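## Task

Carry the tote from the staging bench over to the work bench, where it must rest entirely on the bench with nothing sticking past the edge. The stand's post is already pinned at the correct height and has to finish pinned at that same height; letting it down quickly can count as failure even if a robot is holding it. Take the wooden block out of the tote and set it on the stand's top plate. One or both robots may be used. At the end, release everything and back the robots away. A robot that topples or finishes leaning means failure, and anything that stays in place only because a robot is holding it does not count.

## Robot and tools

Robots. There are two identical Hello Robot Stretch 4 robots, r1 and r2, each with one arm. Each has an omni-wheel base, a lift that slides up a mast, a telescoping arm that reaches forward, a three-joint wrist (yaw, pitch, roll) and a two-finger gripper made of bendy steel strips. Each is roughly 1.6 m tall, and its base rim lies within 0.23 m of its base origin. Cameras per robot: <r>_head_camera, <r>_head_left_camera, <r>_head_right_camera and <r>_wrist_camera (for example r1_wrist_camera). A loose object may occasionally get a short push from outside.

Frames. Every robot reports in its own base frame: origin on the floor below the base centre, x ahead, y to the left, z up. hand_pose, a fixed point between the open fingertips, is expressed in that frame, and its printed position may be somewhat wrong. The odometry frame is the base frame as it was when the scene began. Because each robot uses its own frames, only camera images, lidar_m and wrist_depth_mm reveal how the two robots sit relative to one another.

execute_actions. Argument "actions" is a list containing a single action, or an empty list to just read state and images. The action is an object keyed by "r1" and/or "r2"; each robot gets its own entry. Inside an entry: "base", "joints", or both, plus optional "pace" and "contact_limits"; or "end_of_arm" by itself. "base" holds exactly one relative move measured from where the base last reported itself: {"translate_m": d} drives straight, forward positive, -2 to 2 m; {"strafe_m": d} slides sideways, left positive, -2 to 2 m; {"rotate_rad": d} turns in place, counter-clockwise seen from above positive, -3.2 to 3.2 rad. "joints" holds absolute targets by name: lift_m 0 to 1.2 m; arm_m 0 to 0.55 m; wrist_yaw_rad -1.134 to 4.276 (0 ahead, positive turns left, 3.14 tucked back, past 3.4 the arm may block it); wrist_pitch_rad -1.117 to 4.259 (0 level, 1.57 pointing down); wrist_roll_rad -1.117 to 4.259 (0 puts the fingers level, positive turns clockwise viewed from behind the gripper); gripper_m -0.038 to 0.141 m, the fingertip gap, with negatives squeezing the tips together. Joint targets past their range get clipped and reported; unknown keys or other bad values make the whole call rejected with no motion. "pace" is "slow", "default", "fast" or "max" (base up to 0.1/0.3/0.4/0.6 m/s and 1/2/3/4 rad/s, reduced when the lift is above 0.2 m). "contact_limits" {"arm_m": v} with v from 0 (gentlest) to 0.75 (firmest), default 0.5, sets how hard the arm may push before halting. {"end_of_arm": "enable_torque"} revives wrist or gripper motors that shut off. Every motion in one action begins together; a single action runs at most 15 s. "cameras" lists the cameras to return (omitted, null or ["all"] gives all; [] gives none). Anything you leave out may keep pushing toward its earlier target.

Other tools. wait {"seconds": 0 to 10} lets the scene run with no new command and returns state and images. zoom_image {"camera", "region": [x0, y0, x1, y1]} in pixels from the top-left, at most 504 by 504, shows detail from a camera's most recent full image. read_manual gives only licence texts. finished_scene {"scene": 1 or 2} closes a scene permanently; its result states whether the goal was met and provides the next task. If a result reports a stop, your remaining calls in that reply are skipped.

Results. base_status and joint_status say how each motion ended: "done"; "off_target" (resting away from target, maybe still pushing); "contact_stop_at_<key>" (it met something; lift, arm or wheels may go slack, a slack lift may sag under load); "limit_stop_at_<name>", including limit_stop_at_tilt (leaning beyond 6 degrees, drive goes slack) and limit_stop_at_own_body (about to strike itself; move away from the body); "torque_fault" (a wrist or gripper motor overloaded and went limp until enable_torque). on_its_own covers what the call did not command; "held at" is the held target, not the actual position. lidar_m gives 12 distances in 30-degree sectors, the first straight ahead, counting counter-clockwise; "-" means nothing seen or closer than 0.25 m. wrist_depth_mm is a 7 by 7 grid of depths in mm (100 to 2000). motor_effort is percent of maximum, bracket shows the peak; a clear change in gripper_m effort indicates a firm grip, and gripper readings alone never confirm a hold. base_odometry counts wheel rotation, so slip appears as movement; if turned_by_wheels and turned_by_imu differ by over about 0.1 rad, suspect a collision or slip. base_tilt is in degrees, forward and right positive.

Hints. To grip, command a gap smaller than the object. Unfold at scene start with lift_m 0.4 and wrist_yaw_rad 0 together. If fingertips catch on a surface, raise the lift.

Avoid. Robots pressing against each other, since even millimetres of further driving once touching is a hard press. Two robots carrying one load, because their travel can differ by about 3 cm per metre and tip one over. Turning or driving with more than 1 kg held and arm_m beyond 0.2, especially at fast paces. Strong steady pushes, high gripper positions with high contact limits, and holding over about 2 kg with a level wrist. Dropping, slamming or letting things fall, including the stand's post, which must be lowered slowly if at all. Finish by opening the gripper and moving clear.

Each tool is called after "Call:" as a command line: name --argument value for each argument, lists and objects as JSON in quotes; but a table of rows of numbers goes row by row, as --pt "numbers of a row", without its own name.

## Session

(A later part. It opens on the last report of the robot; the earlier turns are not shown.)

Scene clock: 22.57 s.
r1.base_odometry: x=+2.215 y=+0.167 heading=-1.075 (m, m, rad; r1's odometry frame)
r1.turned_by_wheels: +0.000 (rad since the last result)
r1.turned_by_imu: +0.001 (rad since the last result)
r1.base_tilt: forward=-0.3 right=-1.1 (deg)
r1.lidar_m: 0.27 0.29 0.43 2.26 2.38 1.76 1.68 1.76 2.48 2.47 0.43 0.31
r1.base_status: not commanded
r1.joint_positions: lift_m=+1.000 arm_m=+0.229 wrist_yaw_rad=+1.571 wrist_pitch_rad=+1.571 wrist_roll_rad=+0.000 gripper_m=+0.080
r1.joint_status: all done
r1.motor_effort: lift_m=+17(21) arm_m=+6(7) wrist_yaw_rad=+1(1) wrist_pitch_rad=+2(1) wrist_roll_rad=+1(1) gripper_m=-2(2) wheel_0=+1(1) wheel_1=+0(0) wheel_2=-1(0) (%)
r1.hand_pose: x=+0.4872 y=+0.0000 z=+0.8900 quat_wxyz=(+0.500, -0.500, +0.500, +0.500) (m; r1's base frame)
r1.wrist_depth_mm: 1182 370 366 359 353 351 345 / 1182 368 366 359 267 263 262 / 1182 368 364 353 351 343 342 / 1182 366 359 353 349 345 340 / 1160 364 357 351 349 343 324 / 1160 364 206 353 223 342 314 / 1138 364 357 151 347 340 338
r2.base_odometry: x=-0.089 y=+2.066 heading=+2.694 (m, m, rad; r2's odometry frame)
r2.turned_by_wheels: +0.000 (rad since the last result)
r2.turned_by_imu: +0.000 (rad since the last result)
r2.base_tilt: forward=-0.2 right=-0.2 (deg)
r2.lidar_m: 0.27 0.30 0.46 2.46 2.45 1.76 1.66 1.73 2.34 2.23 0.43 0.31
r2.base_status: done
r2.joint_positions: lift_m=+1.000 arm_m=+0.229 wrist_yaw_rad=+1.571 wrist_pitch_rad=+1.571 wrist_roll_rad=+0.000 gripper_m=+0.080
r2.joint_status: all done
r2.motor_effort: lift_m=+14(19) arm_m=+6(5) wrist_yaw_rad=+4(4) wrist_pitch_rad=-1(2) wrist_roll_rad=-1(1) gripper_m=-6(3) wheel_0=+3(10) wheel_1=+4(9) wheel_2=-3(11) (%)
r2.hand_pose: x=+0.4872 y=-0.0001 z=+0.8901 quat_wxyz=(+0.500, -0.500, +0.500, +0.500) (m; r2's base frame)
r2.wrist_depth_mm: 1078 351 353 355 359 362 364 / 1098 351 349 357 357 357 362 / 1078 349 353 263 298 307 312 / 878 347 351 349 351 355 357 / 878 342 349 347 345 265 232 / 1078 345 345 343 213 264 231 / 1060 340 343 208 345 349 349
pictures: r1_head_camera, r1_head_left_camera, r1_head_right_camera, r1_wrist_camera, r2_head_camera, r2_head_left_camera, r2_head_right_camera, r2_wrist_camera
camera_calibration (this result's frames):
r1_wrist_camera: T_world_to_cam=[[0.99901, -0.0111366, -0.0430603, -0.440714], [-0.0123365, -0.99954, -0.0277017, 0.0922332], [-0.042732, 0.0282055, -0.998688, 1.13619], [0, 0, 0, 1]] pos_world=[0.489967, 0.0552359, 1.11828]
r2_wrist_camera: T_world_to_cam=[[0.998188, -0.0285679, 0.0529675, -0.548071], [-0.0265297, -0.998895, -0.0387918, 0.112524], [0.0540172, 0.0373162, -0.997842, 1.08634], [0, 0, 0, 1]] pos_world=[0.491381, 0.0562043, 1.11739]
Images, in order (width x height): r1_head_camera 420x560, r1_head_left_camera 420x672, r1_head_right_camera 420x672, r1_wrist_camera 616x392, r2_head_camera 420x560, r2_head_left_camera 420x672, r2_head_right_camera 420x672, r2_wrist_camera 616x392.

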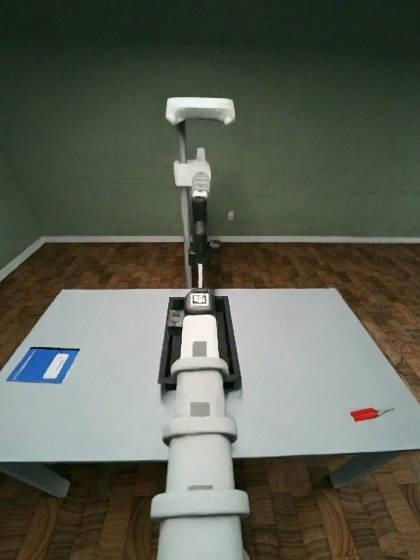

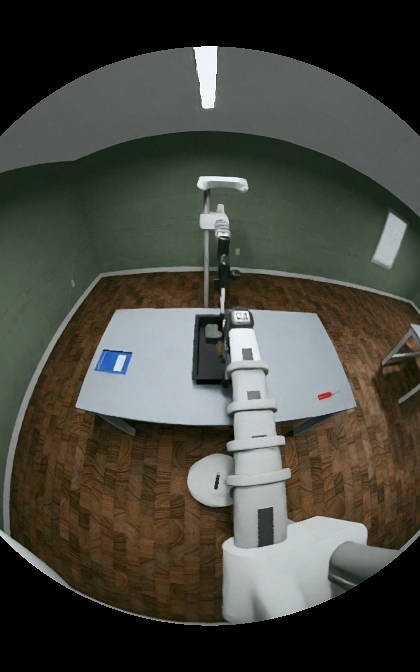

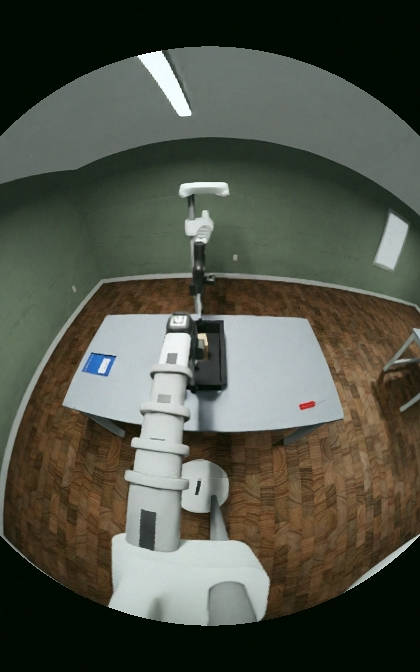

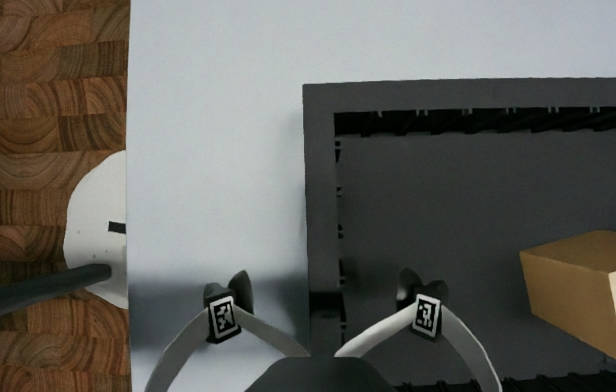

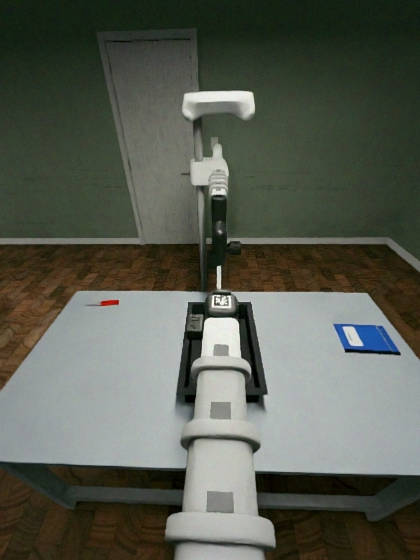

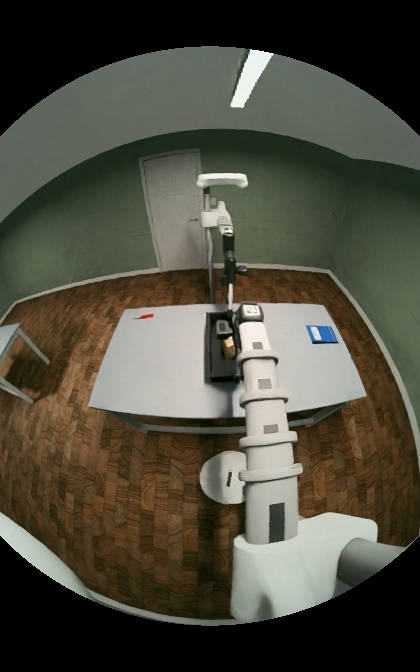

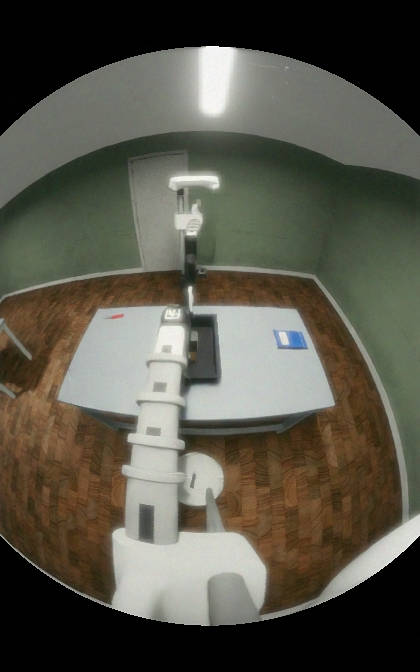

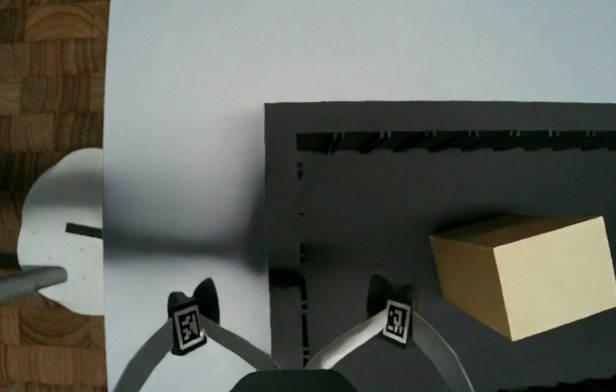

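Call:
execute_actions --actions '[{"r2":{"joints":{"lift_m":0.94,"arm_m":0.232},"pace":"slow"},"r1":{"joints":{"lift_m":0.94,"arm_m":0.237},"pace":"slow"}}]' --cameras '["r1_wrist_camera","r2_wrist_camera"]'

Call:
execute_actions --actions '[{"r2":{"joints":{"gripper_m":0.0}},"r1":{"joints":{"gripper_m":0.0}}}]' --cameras '["r1_wrist_camera","r2_wrist_camera","r1_head_left_camera"]'

Scene clock: 24.43 s.
r1.base_odometry: x=+2.215 y=+0.167 heading=-1.075 (m, m, rad; r1's odometry frame)
r1.turned_by_wheels: +0.000 (rad since the last result)
r1.turned_by_imu: +0.001 (rad since the last result)
r1.base_tilt: forward=-0.3 right=-1.0 (deg)
r1.lidar_m: 0.28 0.28 0.43 2.27 2.37 1.77 1.69 1.76 2.45 2.46 0.40 0.29
r1.base_status: not commanded
r1.joint_positions: lift_m=+0.940 arm_m=+0.236 wrist_yaw_rad=+1.571 wrist_pitch_rad=+1.571 wrist_roll_rad=+0.000 gripper_m=+0.080
r1.joint_status: all done
r1.motor_effort: lift_m=+17(16) arm_m=+7(6) wrist_yaw_rad=+1(1) wrist_pitch_rad=+1(3) wrist_roll_rad=+1(1) gripper_m=-2(0) wheel_0=+2(2) wheel_1=+0(0) wheel_2=-1(0) (%)
r1.hand_pose: x=+0.4941 y=+0.0000 z=+0.8300 quat_wxyz=(+0.500, -0.500, +0.500, +0.500) (m; r1's base frame)
r1.wrist_depth_mm: 1118 304 304 300 296 291 290 / 1118 306 301 209 206 206 206 / 1098 306 300 293 290 286 285 / 904 304 301 293 290 287 282 / 891 303 298 274 290 285 281 / 1078 301 205 208 221 285 281 / 1118 301 297 151 287 282 279
r2.base_odometry: x=-0.089 y=+2.066 heading=+2.694 (m, m, rad; r2's odometry frame)
r2.turned_by_wheels: +0.000 (rad since the last result)
r2.turned_by_imu: +0.001 (rad since the last result)
r2.base_tilt: forward=-0.2 right=-0.2 (deg)
r2.lidar_m: 0.26 0.31 0.43 2.44 2.46 1.75 1.63 1.71 2.35 2.25 0.44 0.28
r2.base_status: not commanded
r2.joint_positions: lift_m=+0.940 arm_m=+0.231 wrist_yaw_rad=+1.571 wrist_pitch_rad=+1.571 wrist_roll_rad=+0.000 gripper_m=+0.080
r2.joint_status: all done
r2.motor_effort: lift_m=+14(13) arm_m=+6(4) wrist_yaw_rad=+4(5) wrist_pitch_rad=-1(1) wrist_roll_rad=+0(1) gripper_m=-3(1) wheel_0=+3(3) wheel_1=+4(4) wheel_2=-3(4) (%)
r2.hand_pose: x=+0.4892 y=-0.0001 z=+0.8301 quat_wxyz=(+0.500, -0.500, +0.500, +0.500) (m; r2's base frame)
r2.wrist_depth_mm: 1042 291 294 297 298 298 300 / 1042 291 293 204 206 208 208 / 820 287 289 236 289 293 294 / 831 286 289 289 291 291 293 / 798 286 289 287 289 262 198 / 809 283 217 283 213 259 188 / 1008 282 286 180 285 289 -
pictures: r1_wrist_camera, r2_wrist_camera
camera_calibration (this result's frames):
r1_wrist_camera: T_world_to_cam=[[0.99901, -0.0111366, -0.0430603, -0.450245], [-0.0123365, -0.99954, -0.0277017, 0.0906571], [-0.042732, 0.0282055, -0.998688, 1.07658], [0, 0, 0, 1]] pos_world=[0.496922, 0.0552359, 1.05829]
r2_wrist_camera: T_world_to_cam=[[0.998188, -0.0285676, 0.0529675, -0.546834], [-0.0265294, -0.998895, -0.038792, 0.110249], [0.0540172, 0.0373165, -0.997842, 1.02637], [0, 0, 0, 1]] pos_world=[0.493326, 0.0562043, 1.0574]
Images, in order (width x height): r1_wrist_camera 616x392, r2_wrist_camera 616x392.

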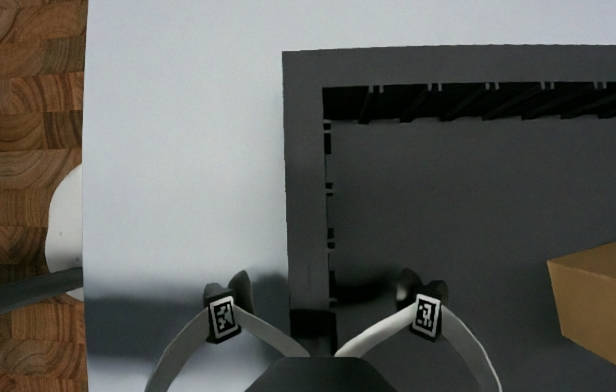

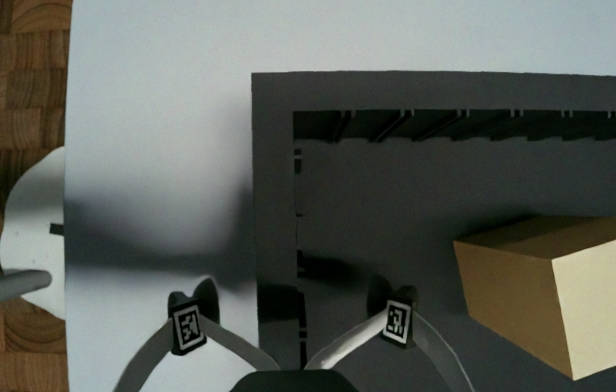

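Scene clock: 26.03 s.
r1.base_odometry: x=+2.215 y=+0.167 heading=-1.075 (m, m, rad; r1's odometry frame)
r1.turned_by_wheels: +0.000 (rad since the last result)
r1.turned_by_imu: +0.001 (rad since the last result)
r1.base_tilt: forward=-0.4 right=-0.9 (deg)
r1.lidar_m: 0.28 0.30 0.41 2.27 2.38 1.76 1.67 1.76 2.48 2.48 0.43 0.30
r1.base_status: not commanded
r1.joint_positions: lift_m=+0.940 arm_m=+0.236 wrist_yaw_rad=+1.571 wrist_pitch_rad=+1.571 wrist_roll_rad=+0.000 gripper_m=+0.000
r1.joint_status: all done
r1.motor_effort: lift_m=+18(18) arm_m=+6(7) wrist_yaw_rad=+1(1) wrist_pitch_rad=+0(4) wrist_roll_rad=+1(1) gripper_m=-16(15) wheel_0=+2(2) wheel_1=+0(1) wheel_2=-1(1) (%)
r1.hand_pose: x=+0.4942 y=+0.0000 z=+0.8299 quat_wxyz=(+0.500, -0.500, +0.500, +0.500) (m; r1's base frame)
r1.wrist_depth_mm: 1118 309 303 297 293 290 287 / 1118 304 301 204 204 206 206 / 1118 304 300 283 287 282 279 / 891 303 301 287 285 282 278 / 878 303 298 276 283 281 278 / 1118 301 297 202 192 278 276 / 1098 301 294 195 282 276 276
r2.base_odometry: x=-0.089 y=+2.066 heading=+2.694 (m, m, rad; r2's odometry frame)
r2.turned_by_wheels: +0.000 (rad since the last result)
r2.turned_by_imu: +0.001 (rad since the last result)
r2.base_tilt: forward=-0.2 right=+0.1 (deg)
r2.lidar_m: 0.28 0.30 0.42 2.43 2.46 1.76 1.67 1.73 2.33 2.24 0.44 0.32
r2.base_status: not commanded
r2.joint_positions: lift_m=+0.940 arm_m=+0.231 wrist_yaw_rad=+1.571 wrist_pitch_rad=+1.571 wrist_roll_rad=+0.000 gripper_m=+0.000
r2.joint_status: all done
r2.motor_effort: lift_m=+16(16) arm_m=+6(7) wrist_yaw_rad=+4(2) wrist_pitch_rad=-1(1) wrist_roll_rad=-1(1) gripper_m=-10(16) wheel_0=+3(3) wheel_1=+4(4) wheel_2=-4(3) (%)
r2.hand_pose: x=+0.4892 y=-0.0001 z=+0.8300 quat_wxyz=(+0.500, -0.500, +0.500, +0.500) (m; r2's base frame)
r2.wrist_depth_mm: 1060 289 291 293 297 301 298 / 1008 289 290 199 201 202 202 / 820 287 289 234 282 286 289 / 820 286 287 285 283 287 289 / 820 286 287 282 283 262 199 / 809 285 283 196 282 258 187 / 991 283 182 194 230 283 -
pictures: r1_head_left_camera, r1_wrist_camera, r2_wrist_camera
camera_calibration (this result's frames):
r1_wrist_camera: T_world_to_cam=[[0.99901, -0.0111367, -0.0430603, -0.450305], [-0.0123366, -0.99954, -0.0277017, 0.0906541], [-0.042732, 0.0282055, -0.998688, 1.07644], [0, 0, 0, 1]] pos_world=[0.496976, 0.0552359, 1.05815]
r2_wrist_camera: T_world_to_cam=[[0.998193, -0.0283824, 0.0529675, -0.546889], [-0.0263441, -0.9989, -0.038792, 0.11016], [0.0540102, 0.0373265, -0.997842, 1.02625], [0, 0, 0, 1]] pos_world=[0.493375, 0.0562111, 1.05727]
Images, in order (width x height): r1_head_left_camera 420x672, r1_wrist_camera 616x392, r2_wrist_camera 616x392.

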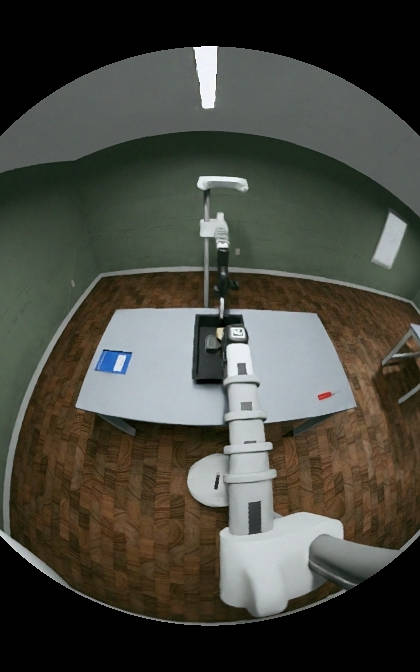

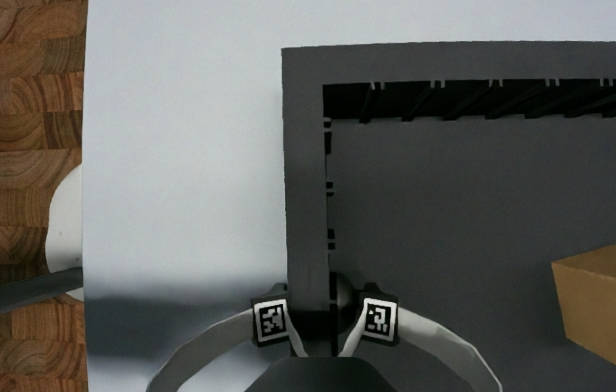

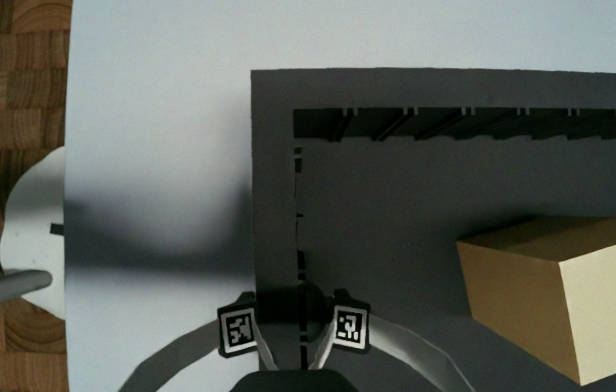

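Call:
execute_actions --actions '[{"r2":{"joints":{"gripper_m":-0.015,"lift_m":1.0},"pace":"slow"},"r1":{"joints":{"gripper_m":-0.015,"lift_m":1.0},"pace":"slow"}}]' --cameras '["r1_wrist_camera","r2_wrist_camera","r1_head_right_camera","r2_head_left_camera"]'

Scene clock: 27.57 s.
r1.base_odometry: x=+2.215 y=+0.167 heading=-1.075 (m, m, rad; r1's odometry frame)
r1.turned_by_wheels: +0.000 (rad since the last result)
r1.turned_by_imu: +0.001 (rad since the last result)
r1.base_tilt: forward=-0.4 right=-0.8 (deg)
r1.lidar_m: 0.27 0.28 0.43 2.27 2.37 1.78 1.69 1.75 2.48 2.47 0.43 0.30
r1.base_status: not commanded
r1.joint_positions: lift_m=+1.000 arm_m=+0.236 wrist_yaw_rad=+1.571 wrist_pitch_rad=+1.571 wrist_roll_rad=+0.000 gripper_m=-0.014
r1.joint_status: all done
r1.motor_effort: lift_m=+25(22) arm_m=+7(6) wrist_yaw_rad=+1(1) wrist_pitch_rad=+2(1) wrist_roll_rad=+1(1) gripper_m=-19(19) wheel_0=+1(2) wheel_1=+0(0) wheel_2=-1(1) (%)
r1.hand_pose: x=+0.4942 y=+0.0000 z=+0.8893 quat_wxyz=(+0.500, -0.500, +0.500, +0.500) (m; r1's base frame)
r1.wrist_depth_mm: 1182 368 364 355 353 273 345 / 1182 370 362 201 204 206 206 / 1160 364 362 201 283 279 276 / 1182 364 359 283 282 279 276 / 1160 364 357 274 282 277 276 / 1160 362 357 198 190 274 274 / 1138 362 353 192 279 213 272
r2.base_odometry: x=-0.089 y=+2.066 heading=+2.694 (m, m, rad; r2's odometry frame)
r2.turned_by_wheels: +0.000 (rad since the last result)
r2.turned_by_imu: +0.001 (rad since the last result)
r2.base_tilt: forward=-0.1 right=-0.2 (deg)
r2.lidar_m: 0.26 0.29 0.42 2.46 2.45 1.75 1.66 1.74 2.31 2.24 0.44 0.33
r2.base_status: not commanded
r2.joint_positions: lift_m=+1.000 arm_m=+0.231 wrist_yaw_rad=+1.571 wrist_pitch_rad=+1.571 wrist_roll_rad=+0.000 gripper_m=-0.015
r2.joint_status: all done
r2.motor_effort: lift_m=+24(25) arm_m=+6(6) wrist_yaw_rad=+1(4) wrist_pitch_rad=+0(0) wrist_roll_rad=+0(0) gripper_m=-15(18) wheel_0=+3(3) wheel_1=+4(4) wheel_2=-4(4) (%)
r2.hand_pose: x=+0.4892 y=+0.0000 z=+0.8892 quat_wxyz=(+0.500, -0.500, +0.500, +0.500) (m; r2's base frame)
r2.wrist_depth_mm: 1098 351 349 355 355 359 359 / 1118 349 351 196 197 200 199 / 1098 347 349 235 282 282 286 / 878 345 347 281 283 285 286 / 878 342 342 278 278 263 201 / 1060 342 343 193 279 259 188 / 1060 340 179 191 176 281 -
pictures: r1_head_right_camera, r1_wrist_camera, r2_head_left_camera, r2_wrist_camera
camera_calibration (this result's frames):
r1_wrist_camera: T_world_to_cam=[[0.99901, -0.0111367, -0.0430603, -0.447748], [-0.0123366, -0.99954, -0.0277018, 0.092301], [-0.042732, 0.0282056, -0.998688, 1.13581], [0, 0, 0, 1]] pos_world=[0.496979, 0.0552359, 1.1176]
r2_wrist_camera: T_world_to_cam=[[0.998204, -0.0279837, 0.0529675, -0.550037], [-0.0259451, -0.99891, -0.038792, 0.112284], [0.0539953, 0.0373481, -0.997842, 1.08542], [0, 0, 0, 1]] pos_world=[0.493355, 0.0562314, 1.11656]
Images, in order (width x height): r1_head_right_camera 420x672, r1_wrist_camera 616x392, r2_head_left_camera 420x672, r2_wrist_camera 616x392.

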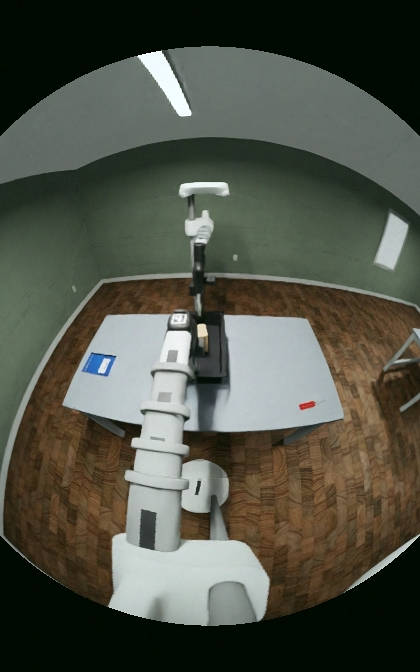

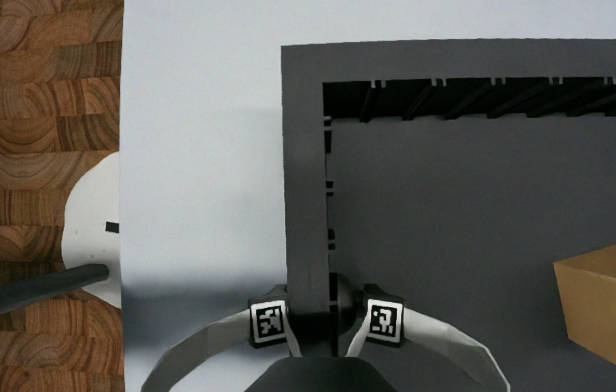

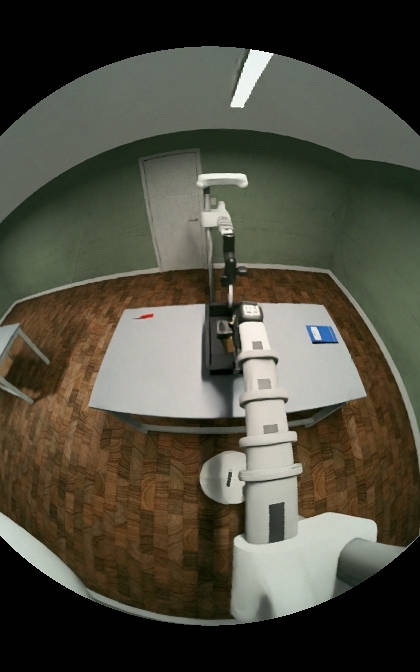

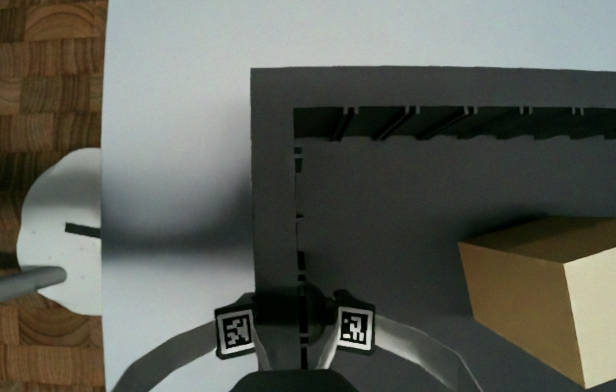

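Call:
execute_actions --actions '[{"r2":{"base":{"strafe_m":0.7}},"r1":{"base":{"strafe_m":-0.7}}}]' --cameras '["r1_wrist_camera","r2_wrist_camera","r1_head_right_camera","r2_head_left_camera"]'

Scene clock: 31.50 s.
r1.base_odometry: x=+1.599 y=-0.166 heading=-1.075 (m, m, rad; r1's odometry frame)
r1.turned_by_wheels: +0.000 (rad since the last result)
r1.turned_by_imu: +0.003 (rad since the last result)
r1.base_tilt: forward=-0.1 right=-0.9 (deg)
r1.lidar_m: 0.26 0.29 0.42 1.17 2.40 1.74 1.68 1.77 2.47 1.76 1.82 0.51
r1.base_status: done
r1.joint_positions: lift_m=+1.000 arm_m=+0.236 wrist_yaw_rad=+1.571 wrist_pitch_rad=+1.571 wrist_roll_rad=+0.000 gripper_m=-0.014
r1.joint_status: not commanded
r1.motor_effort: lift_m=+24(25) arm_m=+6(7) wrist_yaw_rad=+0(1) wrist_pitch_rad=+0(2) wrist_roll_rad=+1(1) gripper_m=-21(19) wheel_0=+2(7) wheel_1=+3(9) wheel_2=-4(7) (%)
r1.hand_pose: x=+0.4942 y=+0.0000 z=+0.8894 quat_wxyz=(+0.500, -0.500, +0.500, +0.500) (m; r1's base frame)
r1.wrist_depth_mm: 1182 370 362 357 347 270 342 / 1205 368 359 200 205 207 207 / 1205 366 359 272 282 277 274 / 1182 364 362 273 282 276 272 / 1160 366 357 236 278 274 272 / 1160 362 353 198 189 276 271 / 1160 1160 1098 170 276 272 270
r2.base_odometry: x=-0.392 y=+1.435 heading=+2.694 (m, m, rad; r2's odometry frame)
r2.turned_by_wheels: +0.000 (rad since the last result)
r2.turned_by_imu: +0.001 (rad since the last result)
r2.base_tilt: forward=-0.1 right=-0.2 (deg)
r2.lidar_m: 0.28 0.46 1.83 1.77 2.45 1.79 1.67 1.72 2.34 1.19 0.43 0.28
r2.base_status: done
r2.joint_positions: lift_m=+1.000 arm_m=+0.231 wrist_yaw_rad=+1.571 wrist_pitch_rad=+1.571 wrist_roll_rad=+0.000 gripper_m=-0.015
r2.joint_status: not commanded
r2.motor_effort: lift_m=+24(24) arm_m=+6(6) wrist_yaw_rad=+0(2) wrist_pitch_rad=+0(0) wrist_roll_rad=+0(0) gripper_m=-16(16) wheel_0=+0(13) wheel_1=+3(12) wheel_2=+0(1) (%)
r2.hand_pose: x=+0.4892 y=+0.0001 z=+0.8893 quat_wxyz=(+0.500, -0.500, +0.500, +0.500) (m; r2's base frame)
r2.wrist_depth_mm: 1098 1098 1118 1118 1118 1138 1160 / 1078 1098 1078 195 195 195 200 / 1078 1098 1118 252 279 281 283 / 891 891 345 279 278 281 283 / 866 342 343 278 278 253 194 / 1078 343 190 196 278 247 178 / 1060 338 185 190 177 277 -
pictures: r1_head_right_camera, r1_wrist_camera, r2_head_left_camera, r2_wrist_camera
camera_calibration (this result's frames):
r1_wrist_camera: T_world_to_cam=[[0.999013, -0.0109444, -0.0430591, -0.447749], [-0.0121397, -0.999545, -0.0275962, 0.0920982], [-0.0427375, 0.0280917, -0.998691, 1.13588], [0, 0, 0, 1]] pos_world=[0.496969, 0.0552472, 1.11765]
r2_wrist_camera: T_world_to_cam=[[0.998214, -0.0276275, 0.0529599, -0.550035], [-0.0255743, -0.998909, -0.0390633, 0.11245], [0.0539813, 0.0376391, -0.997832, 1.08545], [0, 0, 0, 1]] pos_world=[0.493334, 0.0562761, 1.11662]
Images, in order (width x height): r1_head_right_camera 420x672, r1_wrist_camera 616x392, r2_head_left_camera 420x672, r2_wrist_camera 616x392.

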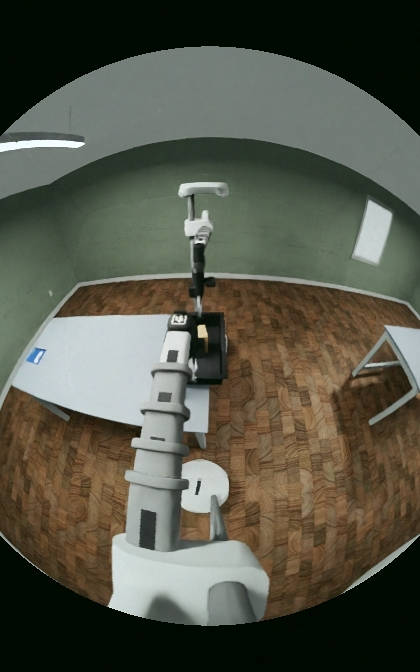

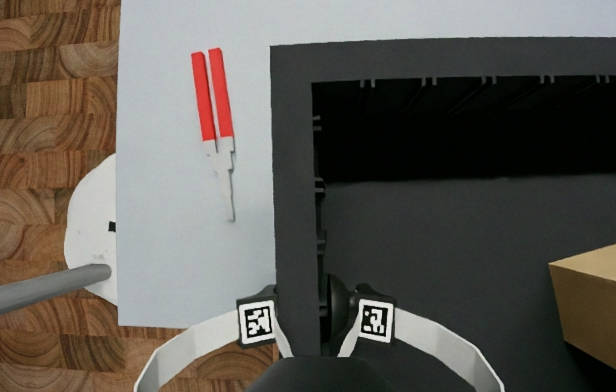

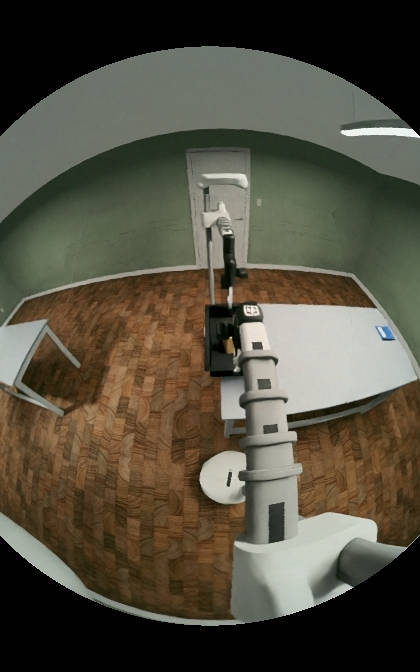

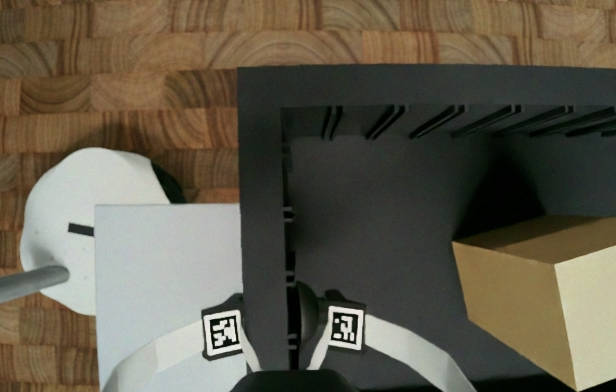

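Call:
execute_actions --actions '[{"r2":{"base":{"rotate_rad":0.011},"joints":{"arm_m":0.224}},"r1":{"base":{"rotate_rad":-0.008},"joints":{"arm_m":0.230}}}]' --cameras '[]'

Call:
execute_actions --actions '[{"r2":{"base":{"strafe_m":1.1}},"r1":{"base":{"strafe_m":-1.1}}}]' --cameras '["r1_wrist_camera","r2_wrist_camera","r1_head_right_camera","r2_head_left_camera"]'

Scene clock: 32.37 s.
r1.base_odometry: x=+1.599 y=-0.165 heading=-1.083 (m, m, rad; r1's odometry frame)
r1.turned_by_wheels: -0.008 (rad since the last result)
r1.turned_by_imu: -0.008 (rad since the last result)
r1.base_tilt: forward=-0.3 right=-1.0 (deg)
r1.lidar_m: 0.26 0.28 0.39 1.12 2.43 1.75 1.68 1.78 2.47 1.77 1.80 0.50
r1.base_status: done
r1.joint_positions: lift_m=+1.000 arm_m=+0.231 wrist_yaw_rad=+1.571 wrist_pitch_rad=+1.571 wrist_roll_rad=+0.000 gripper_m=-0.014
r1.joint_status: all done
r1.motor_effort: lift_m=+24(24) arm_m=-6(4) wrist_yaw_rad=+0(0) wrist_pitch_rad=+1(3) wrist_roll_rad=+1(1) gripper_m=-20(19) wheel_0=+2(6) wheel_1=+0(5) wheel_2=-4(3) (%)
r1.hand_pose: x=+0.4894 y=+0.0000 z=+0.8894 quat_wxyz=(+0.500, -0.500, +0.500, +0.500) (m; r1's base frame)
r1.wrist_depth_mm: 1182 370 362 359 351 273 345 / 1182 368 359 202 206 208 209 / 1205 364 359 202 283 279 278 / 1160 366 362 200 281 278 274 / 1138 364 357 200 281 277 273 / 1160 931 355 198 190 276 272 / 1138 1138 1118 193 274 272 271
r2.base_odometry: x=-0.392 y=+1.435 heading=+2.704 (m, m, rad; r2's odometry frame)
r2.turned_by_wheels: +0.010 (rad since the last result)
r2.turned_by_imu: +0.011 (rad since the last result)
r2.base_tilt: forward=-0.2 right=+0.0 (deg)
r2.lidar_m: 0.26 0.47 1.81 1.77 2.39 1.77 1.66 1.72 2.37 1.20 0.40 0.28
r2.base_status: done
r2.joint_positions: lift_m=+1.000 arm_m=+0.225 wrist_yaw_rad=+1.571 wrist_pitch_rad=+1.571 wrist_roll_rad=+0.000 gripper_m=-0.015
r2.joint_status: all done
r2.motor_effort: lift_m=+24(23) arm_m=-6(6) wrist_yaw_rad=+0(0) wrist_pitch_rad=+0(2) wrist_roll_rad=+0(0) gripper_m=-14(15) wheel_0=-2(3) wheel_1=+0(4) wheel_2=-4(6) (%)
r2.hand_pose: x=+0.4833 y=+0.0001 z=+0.8893 quat_wxyz=(+0.500, -0.500, +0.500, +0.500) (m; r2's base frame)
r2.wrist_depth_mm: 1118 1098 1078 1138 1118 1160 1138 / 1118 1078 1098 194 195 196 198 / 1078 1078 1098 233 281 282 285 / 891 878 1098 279 279 283 285 / 854 345 343 279 281 262 205 / 1078 340 343 192 279 255 184 / 1078 338 181 191 177 279 -
pictures: none
No camera images: the call's "cameras" was empty. Leave "cameras" out to get every camera's image.

Scene clock: 37.37 s.
r1.base_odometry: x=+0.627 y=-0.680 heading=-1.083 (m, m, rad; r1's odometry frame)
r1.turned_by_wheels: +0.000 (rad since the last result)
r1.turned_by_imu: +0.004 (rad since the last result)
r1.base_tilt: forward=-0.3 right=-1.1 (deg)
r1.lidar_m: 0.45 0.48 1.08 1.12 2.43 1.76 1.71 1.79 2.46 1.07 0.67 0.50
r1.base_status: done
r1.joint_positions: lift_m=+1.000 arm_m=+0.231 wrist_yaw_rad=+1.571 wrist_pitch_rad=+1.571 wrist_roll_rad=+0.000 gripper_m=-0.014
r1.joint_status: not commanded
r1.motor_effort: lift_m=+24(24) arm_m=-4(6) wrist_yaw_rad=+0(0) wrist_pitch_rad=+1(1) wrist_roll_rad=+1(1) gripper_m=-21(20) wheel_0=+2(12) wheel_1=+3(9) wheel_2=-2(3) (%)
r1.hand_pose: x=+0.4892 y=+0.0000 z=+0.8894 quat_wxyz=(+0.500, -0.500, +0.500, +0.500) (m; r1's base frame)
r1.wrist_depth_mm: 1160 1160 1138 1118 1098 640 1078 / 1160 1160 1138 202 206 211 209 / 1205 1160 1138 229 283 279 274 / 1182 917 1138 246 281 277 273 / 1160 917 991 199 279 277 272 / 1160 1118 1138 198 189 277 271 / 1138 1160 1118 195 276 271 268
r2.base_odometry: x=-0.857 y=+0.439 heading=+2.704 (m, m, rad; r2's odometry frame)
r2.turned_by_wheels: +0.000 (rad since the last result)
r2.turned_by_imu: +0.000 (rad since the last result)
r2.base_tilt: forward=-0.2 right=-0.1 (deg)
r2.lidar_m: 0.44 0.50 0.69 1.12 2.44 1.79 1.69 1.76 2.39 1.22 1.06 0.46
r2.base_status: done
r2.joint_positions: lift_m=+1.000 arm_m=+0.225 wrist_yaw_rad=+1.571 wrist_pitch_rad=+1.571 wrist_roll_rad=+0.000 gripper_m=-0.015
r2.joint_status: not commanded
r2.motor_effort: lift_m=+23(24) arm_m=-4(5) wrist_yaw_rad=+0(0) wrist_pitch_rad=+0(0) wrist_roll_rad=+0(0) gripper_m=-18(16) wheel_0=-3(11) wheel_1=+4(10) wheel_2=+0(0) (%)
r2.hand_pose: x=+0.4831 y=+0.0001 z=+0.8893 quat_wxyz=(+0.500, -0.500, +0.500, +0.500) (m; r2's base frame)
r2.wrist_depth_mm: 1098 1118 1118 1138 1118 1138 1118 / 1078 1098 1078 194 195 197 196 / 1078 1078 1078 251 279 281 285 / 891 878 1098 278 279 281 282 / 891 878 1098 277 279 260 200 / 1060 1098 191 196 277 249 180 / 1098 1078 181 191 227 276 -
pictures: r1_head_right_camera, r1_wrist_camera, r2_head_left_camera, r2_wrist_camera
camera_calibration (this result's frames):
r1_wrist_camera: T_world_to_cam=[[0.999014, -0.0108006, -0.0430596, -0.44274], [-0.0119975, -0.999546, -0.0276353, 0.0920272], [-0.0427415, 0.0281247, -0.99869, 1.1357], [0, 0, 0, 1]] pos_world=[0.491949, 0.0552624, 1.11769]
r2_wrist_camera: T_world_to_cam=[[0.99822, -0.0274456, 0.0529566, -0.543947], [-0.0253862, -0.99891, -0.0391779, 0.112356], [0.0539742, 0.0377638, -0.997828, 1.08581], [0, 0, 0, 1]] pos_world=[0.487225, 0.0563004, 1.11666]
Images, in order (width x height): r1_head_right_camera 420x672, r1_wrist_camera 616x392, r2_head_left_camera 420x672, r2_wrist_camera 616x392.

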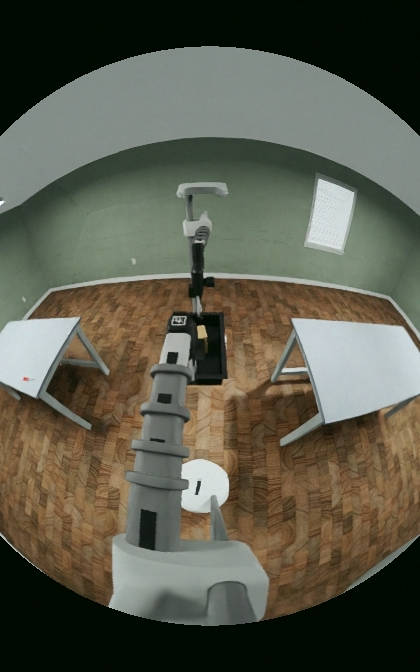

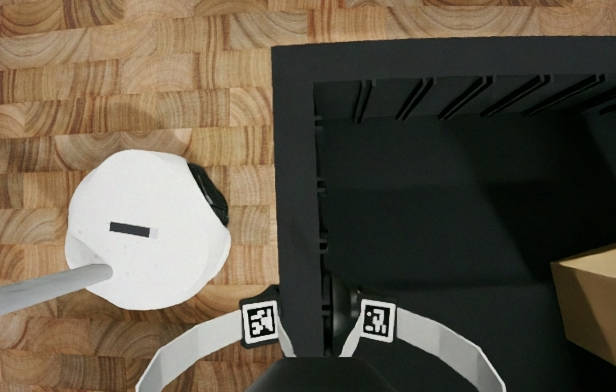

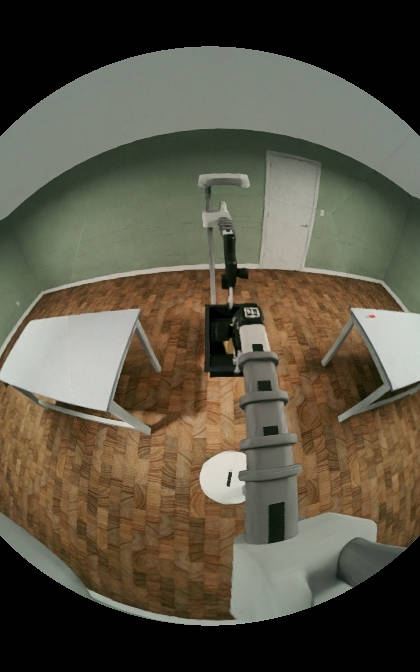

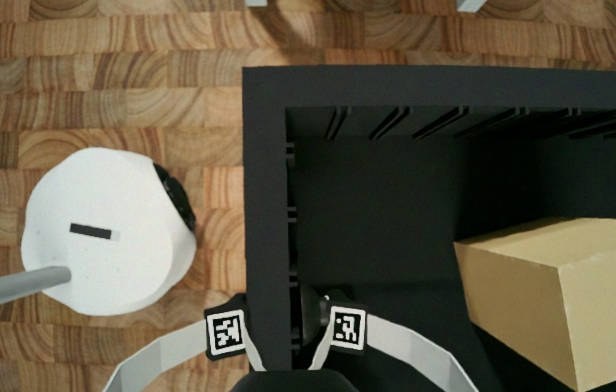

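Call:
execute_actions --actions '[{"r2":{"base":{"strafe_m":0.95},"joints":{"arm_m":0.217}},"r1":{"base":{"strafe_m":-0.95},"joints":{"arm_m":0.223}}}]' --cameras '["r1_wrist_camera","r2_wrist_camera","r1_head_right_camera","r2_head_left_camera"]'

Scene clock: 42.07 s.
r1.base_odometry: x=-0.213 y=-1.125 heading=-1.083 (m, m, rad; r1's odometry frame)
r1.turned_by_wheels: +0.000 (rad since the last result)
r1.turned_by_imu: +0.004 (rad since the last result)
r1.base_tilt: forward=-0.2 right=-1.0 (deg)
r1.lidar_m: 0.26 0.28 0.40 2.01 2.38 1.79 1.72 1.80 2.51 1.03 0.38 0.27
r1.base_status: done
r1.joint_positions: lift_m=+1.000 arm_m=+0.224 wrist_yaw_rad=+1.571 wrist_pitch_rad=+1.571 wrist_roll_rad=+0.000 gripper_m=-0.014
r1.joint_status: all done
r1.motor_effort: lift_m=+24(24) arm_m=-5(4) wrist_yaw_rad=+0(0) wrist_pitch_rad=+2(2) wrist_roll_rad=+2(1) gripper_m=-19(22) wheel_0=+1(7) wheel_1=+2(10) wheel_2=-2(2) (%)
r1.hand_pose: x=+0.4822 y=+0.0000 z=+0.8894 quat_wxyz=(+0.500, -0.500, +0.500, +0.500) (m; r1's base frame)
r1.wrist_depth_mm: 1205 368 364 357 351 272 345 / 1182 368 362 202 206 210 209 / 1182 368 359 229 283 278 276 / 1160 366 359 220 283 277 274 / 1182 364 355 199 279 276 273 / 1160 366 357 197 210 276 271 / 1160 364 353 196 277 273 271
r2.base_odometry: x=-1.259 y=-0.422 heading=+2.704 (m, m, rad; r2's odometry frame)
r2.turned_by_wheels: +0.000 (rad since the last result)
r2.turned_by_imu: +0.000 (rad since the last result)
r2.base_tilt: forward=-0.3 right=-0.1 (deg)
r2.lidar_m: 0.25 0.30 0.42 1.11 2.44 1.77 1.67 1.76 2.36 2.01 0.41 0.26
r2.base_status: done
r2.joint_positions: lift_m=+1.000 arm_m=+0.218 wrist_yaw_rad=+1.571 wrist_pitch_rad=+1.571 wrist_roll_rad=+0.000 gripper_m=-0.015
r2.joint_status: all done
r2.motor_effort: lift_m=+23(23) arm_m=-5(9) wrist_yaw_rad=+1(1) wrist_pitch_rad=+0(1) wrist_roll_rad=+0(0) gripper_m=-11(13) wheel_0=-3(12) wheel_1=+4(11) wheel_2=+0(5) (%)
r2.hand_pose: x=+0.4762 y=+0.0001 z=+0.8893 quat_wxyz=(+0.500, -0.500, +0.500, +0.500) (m; r2's base frame)
r2.wrist_depth_mm: 1078 349 351 351 355 359 359 / 1060 347 347 196 195 197 197 / 1098 349 347 233 279 282 285 / 891 342 345 278 281 282 285 / 866 343 343 277 279 257 198 / 1078 342 191 195 279 253 183 / 1060 338 187 191 228 278 -
pictures: r1_head_right_camera, r1_wrist_camera, r2_head_left_camera, r2_wrist_camera
camera_calibration (this result's frames):
r1_wrist_camera: T_world_to_cam=[[0.999014, -0.0107756, -0.0430597, -0.435814], [-0.011973, -0.999546, -0.0276453, 0.0919466], [-0.0427422, 0.0281336, -0.99869, 1.13542], [0, 0, 0, 1]] pos_world=[0.485016, 0.0552652, 1.11771]
r2_wrist_camera: T_world_to_cam=[[0.99822, -0.0274409, 0.0529565, -0.53704], [-0.0253812, -0.99891, -0.0391827, 0.112184], [0.053974, 0.0377689, -0.997828, 1.08619], [0, 0, 0, 1]] pos_world=[0.480306, 0.0563007, 1.11666]
Images, in order (width x height): r1_head_right_camera 420x672, r1_wrist_camera 616x392, r2_head_left_camera 420x672, r2_wrist_camera 616x392.

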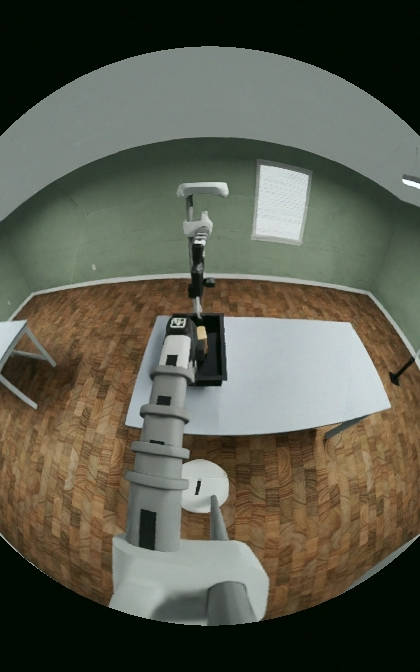

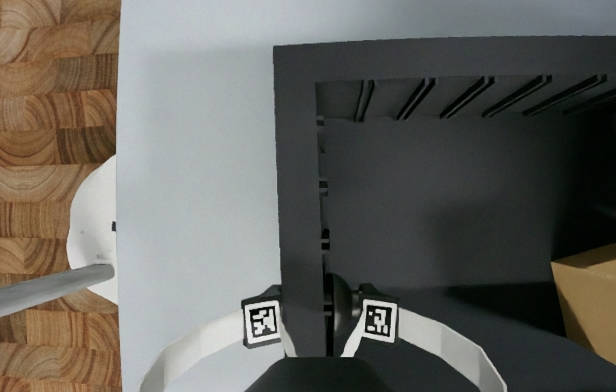

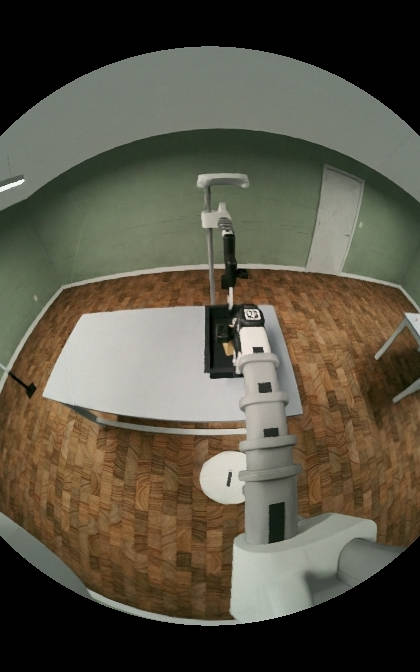

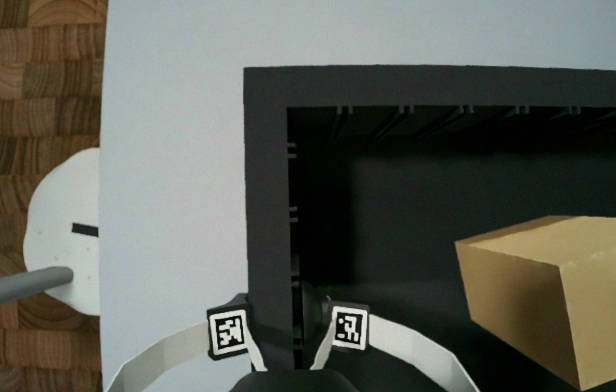

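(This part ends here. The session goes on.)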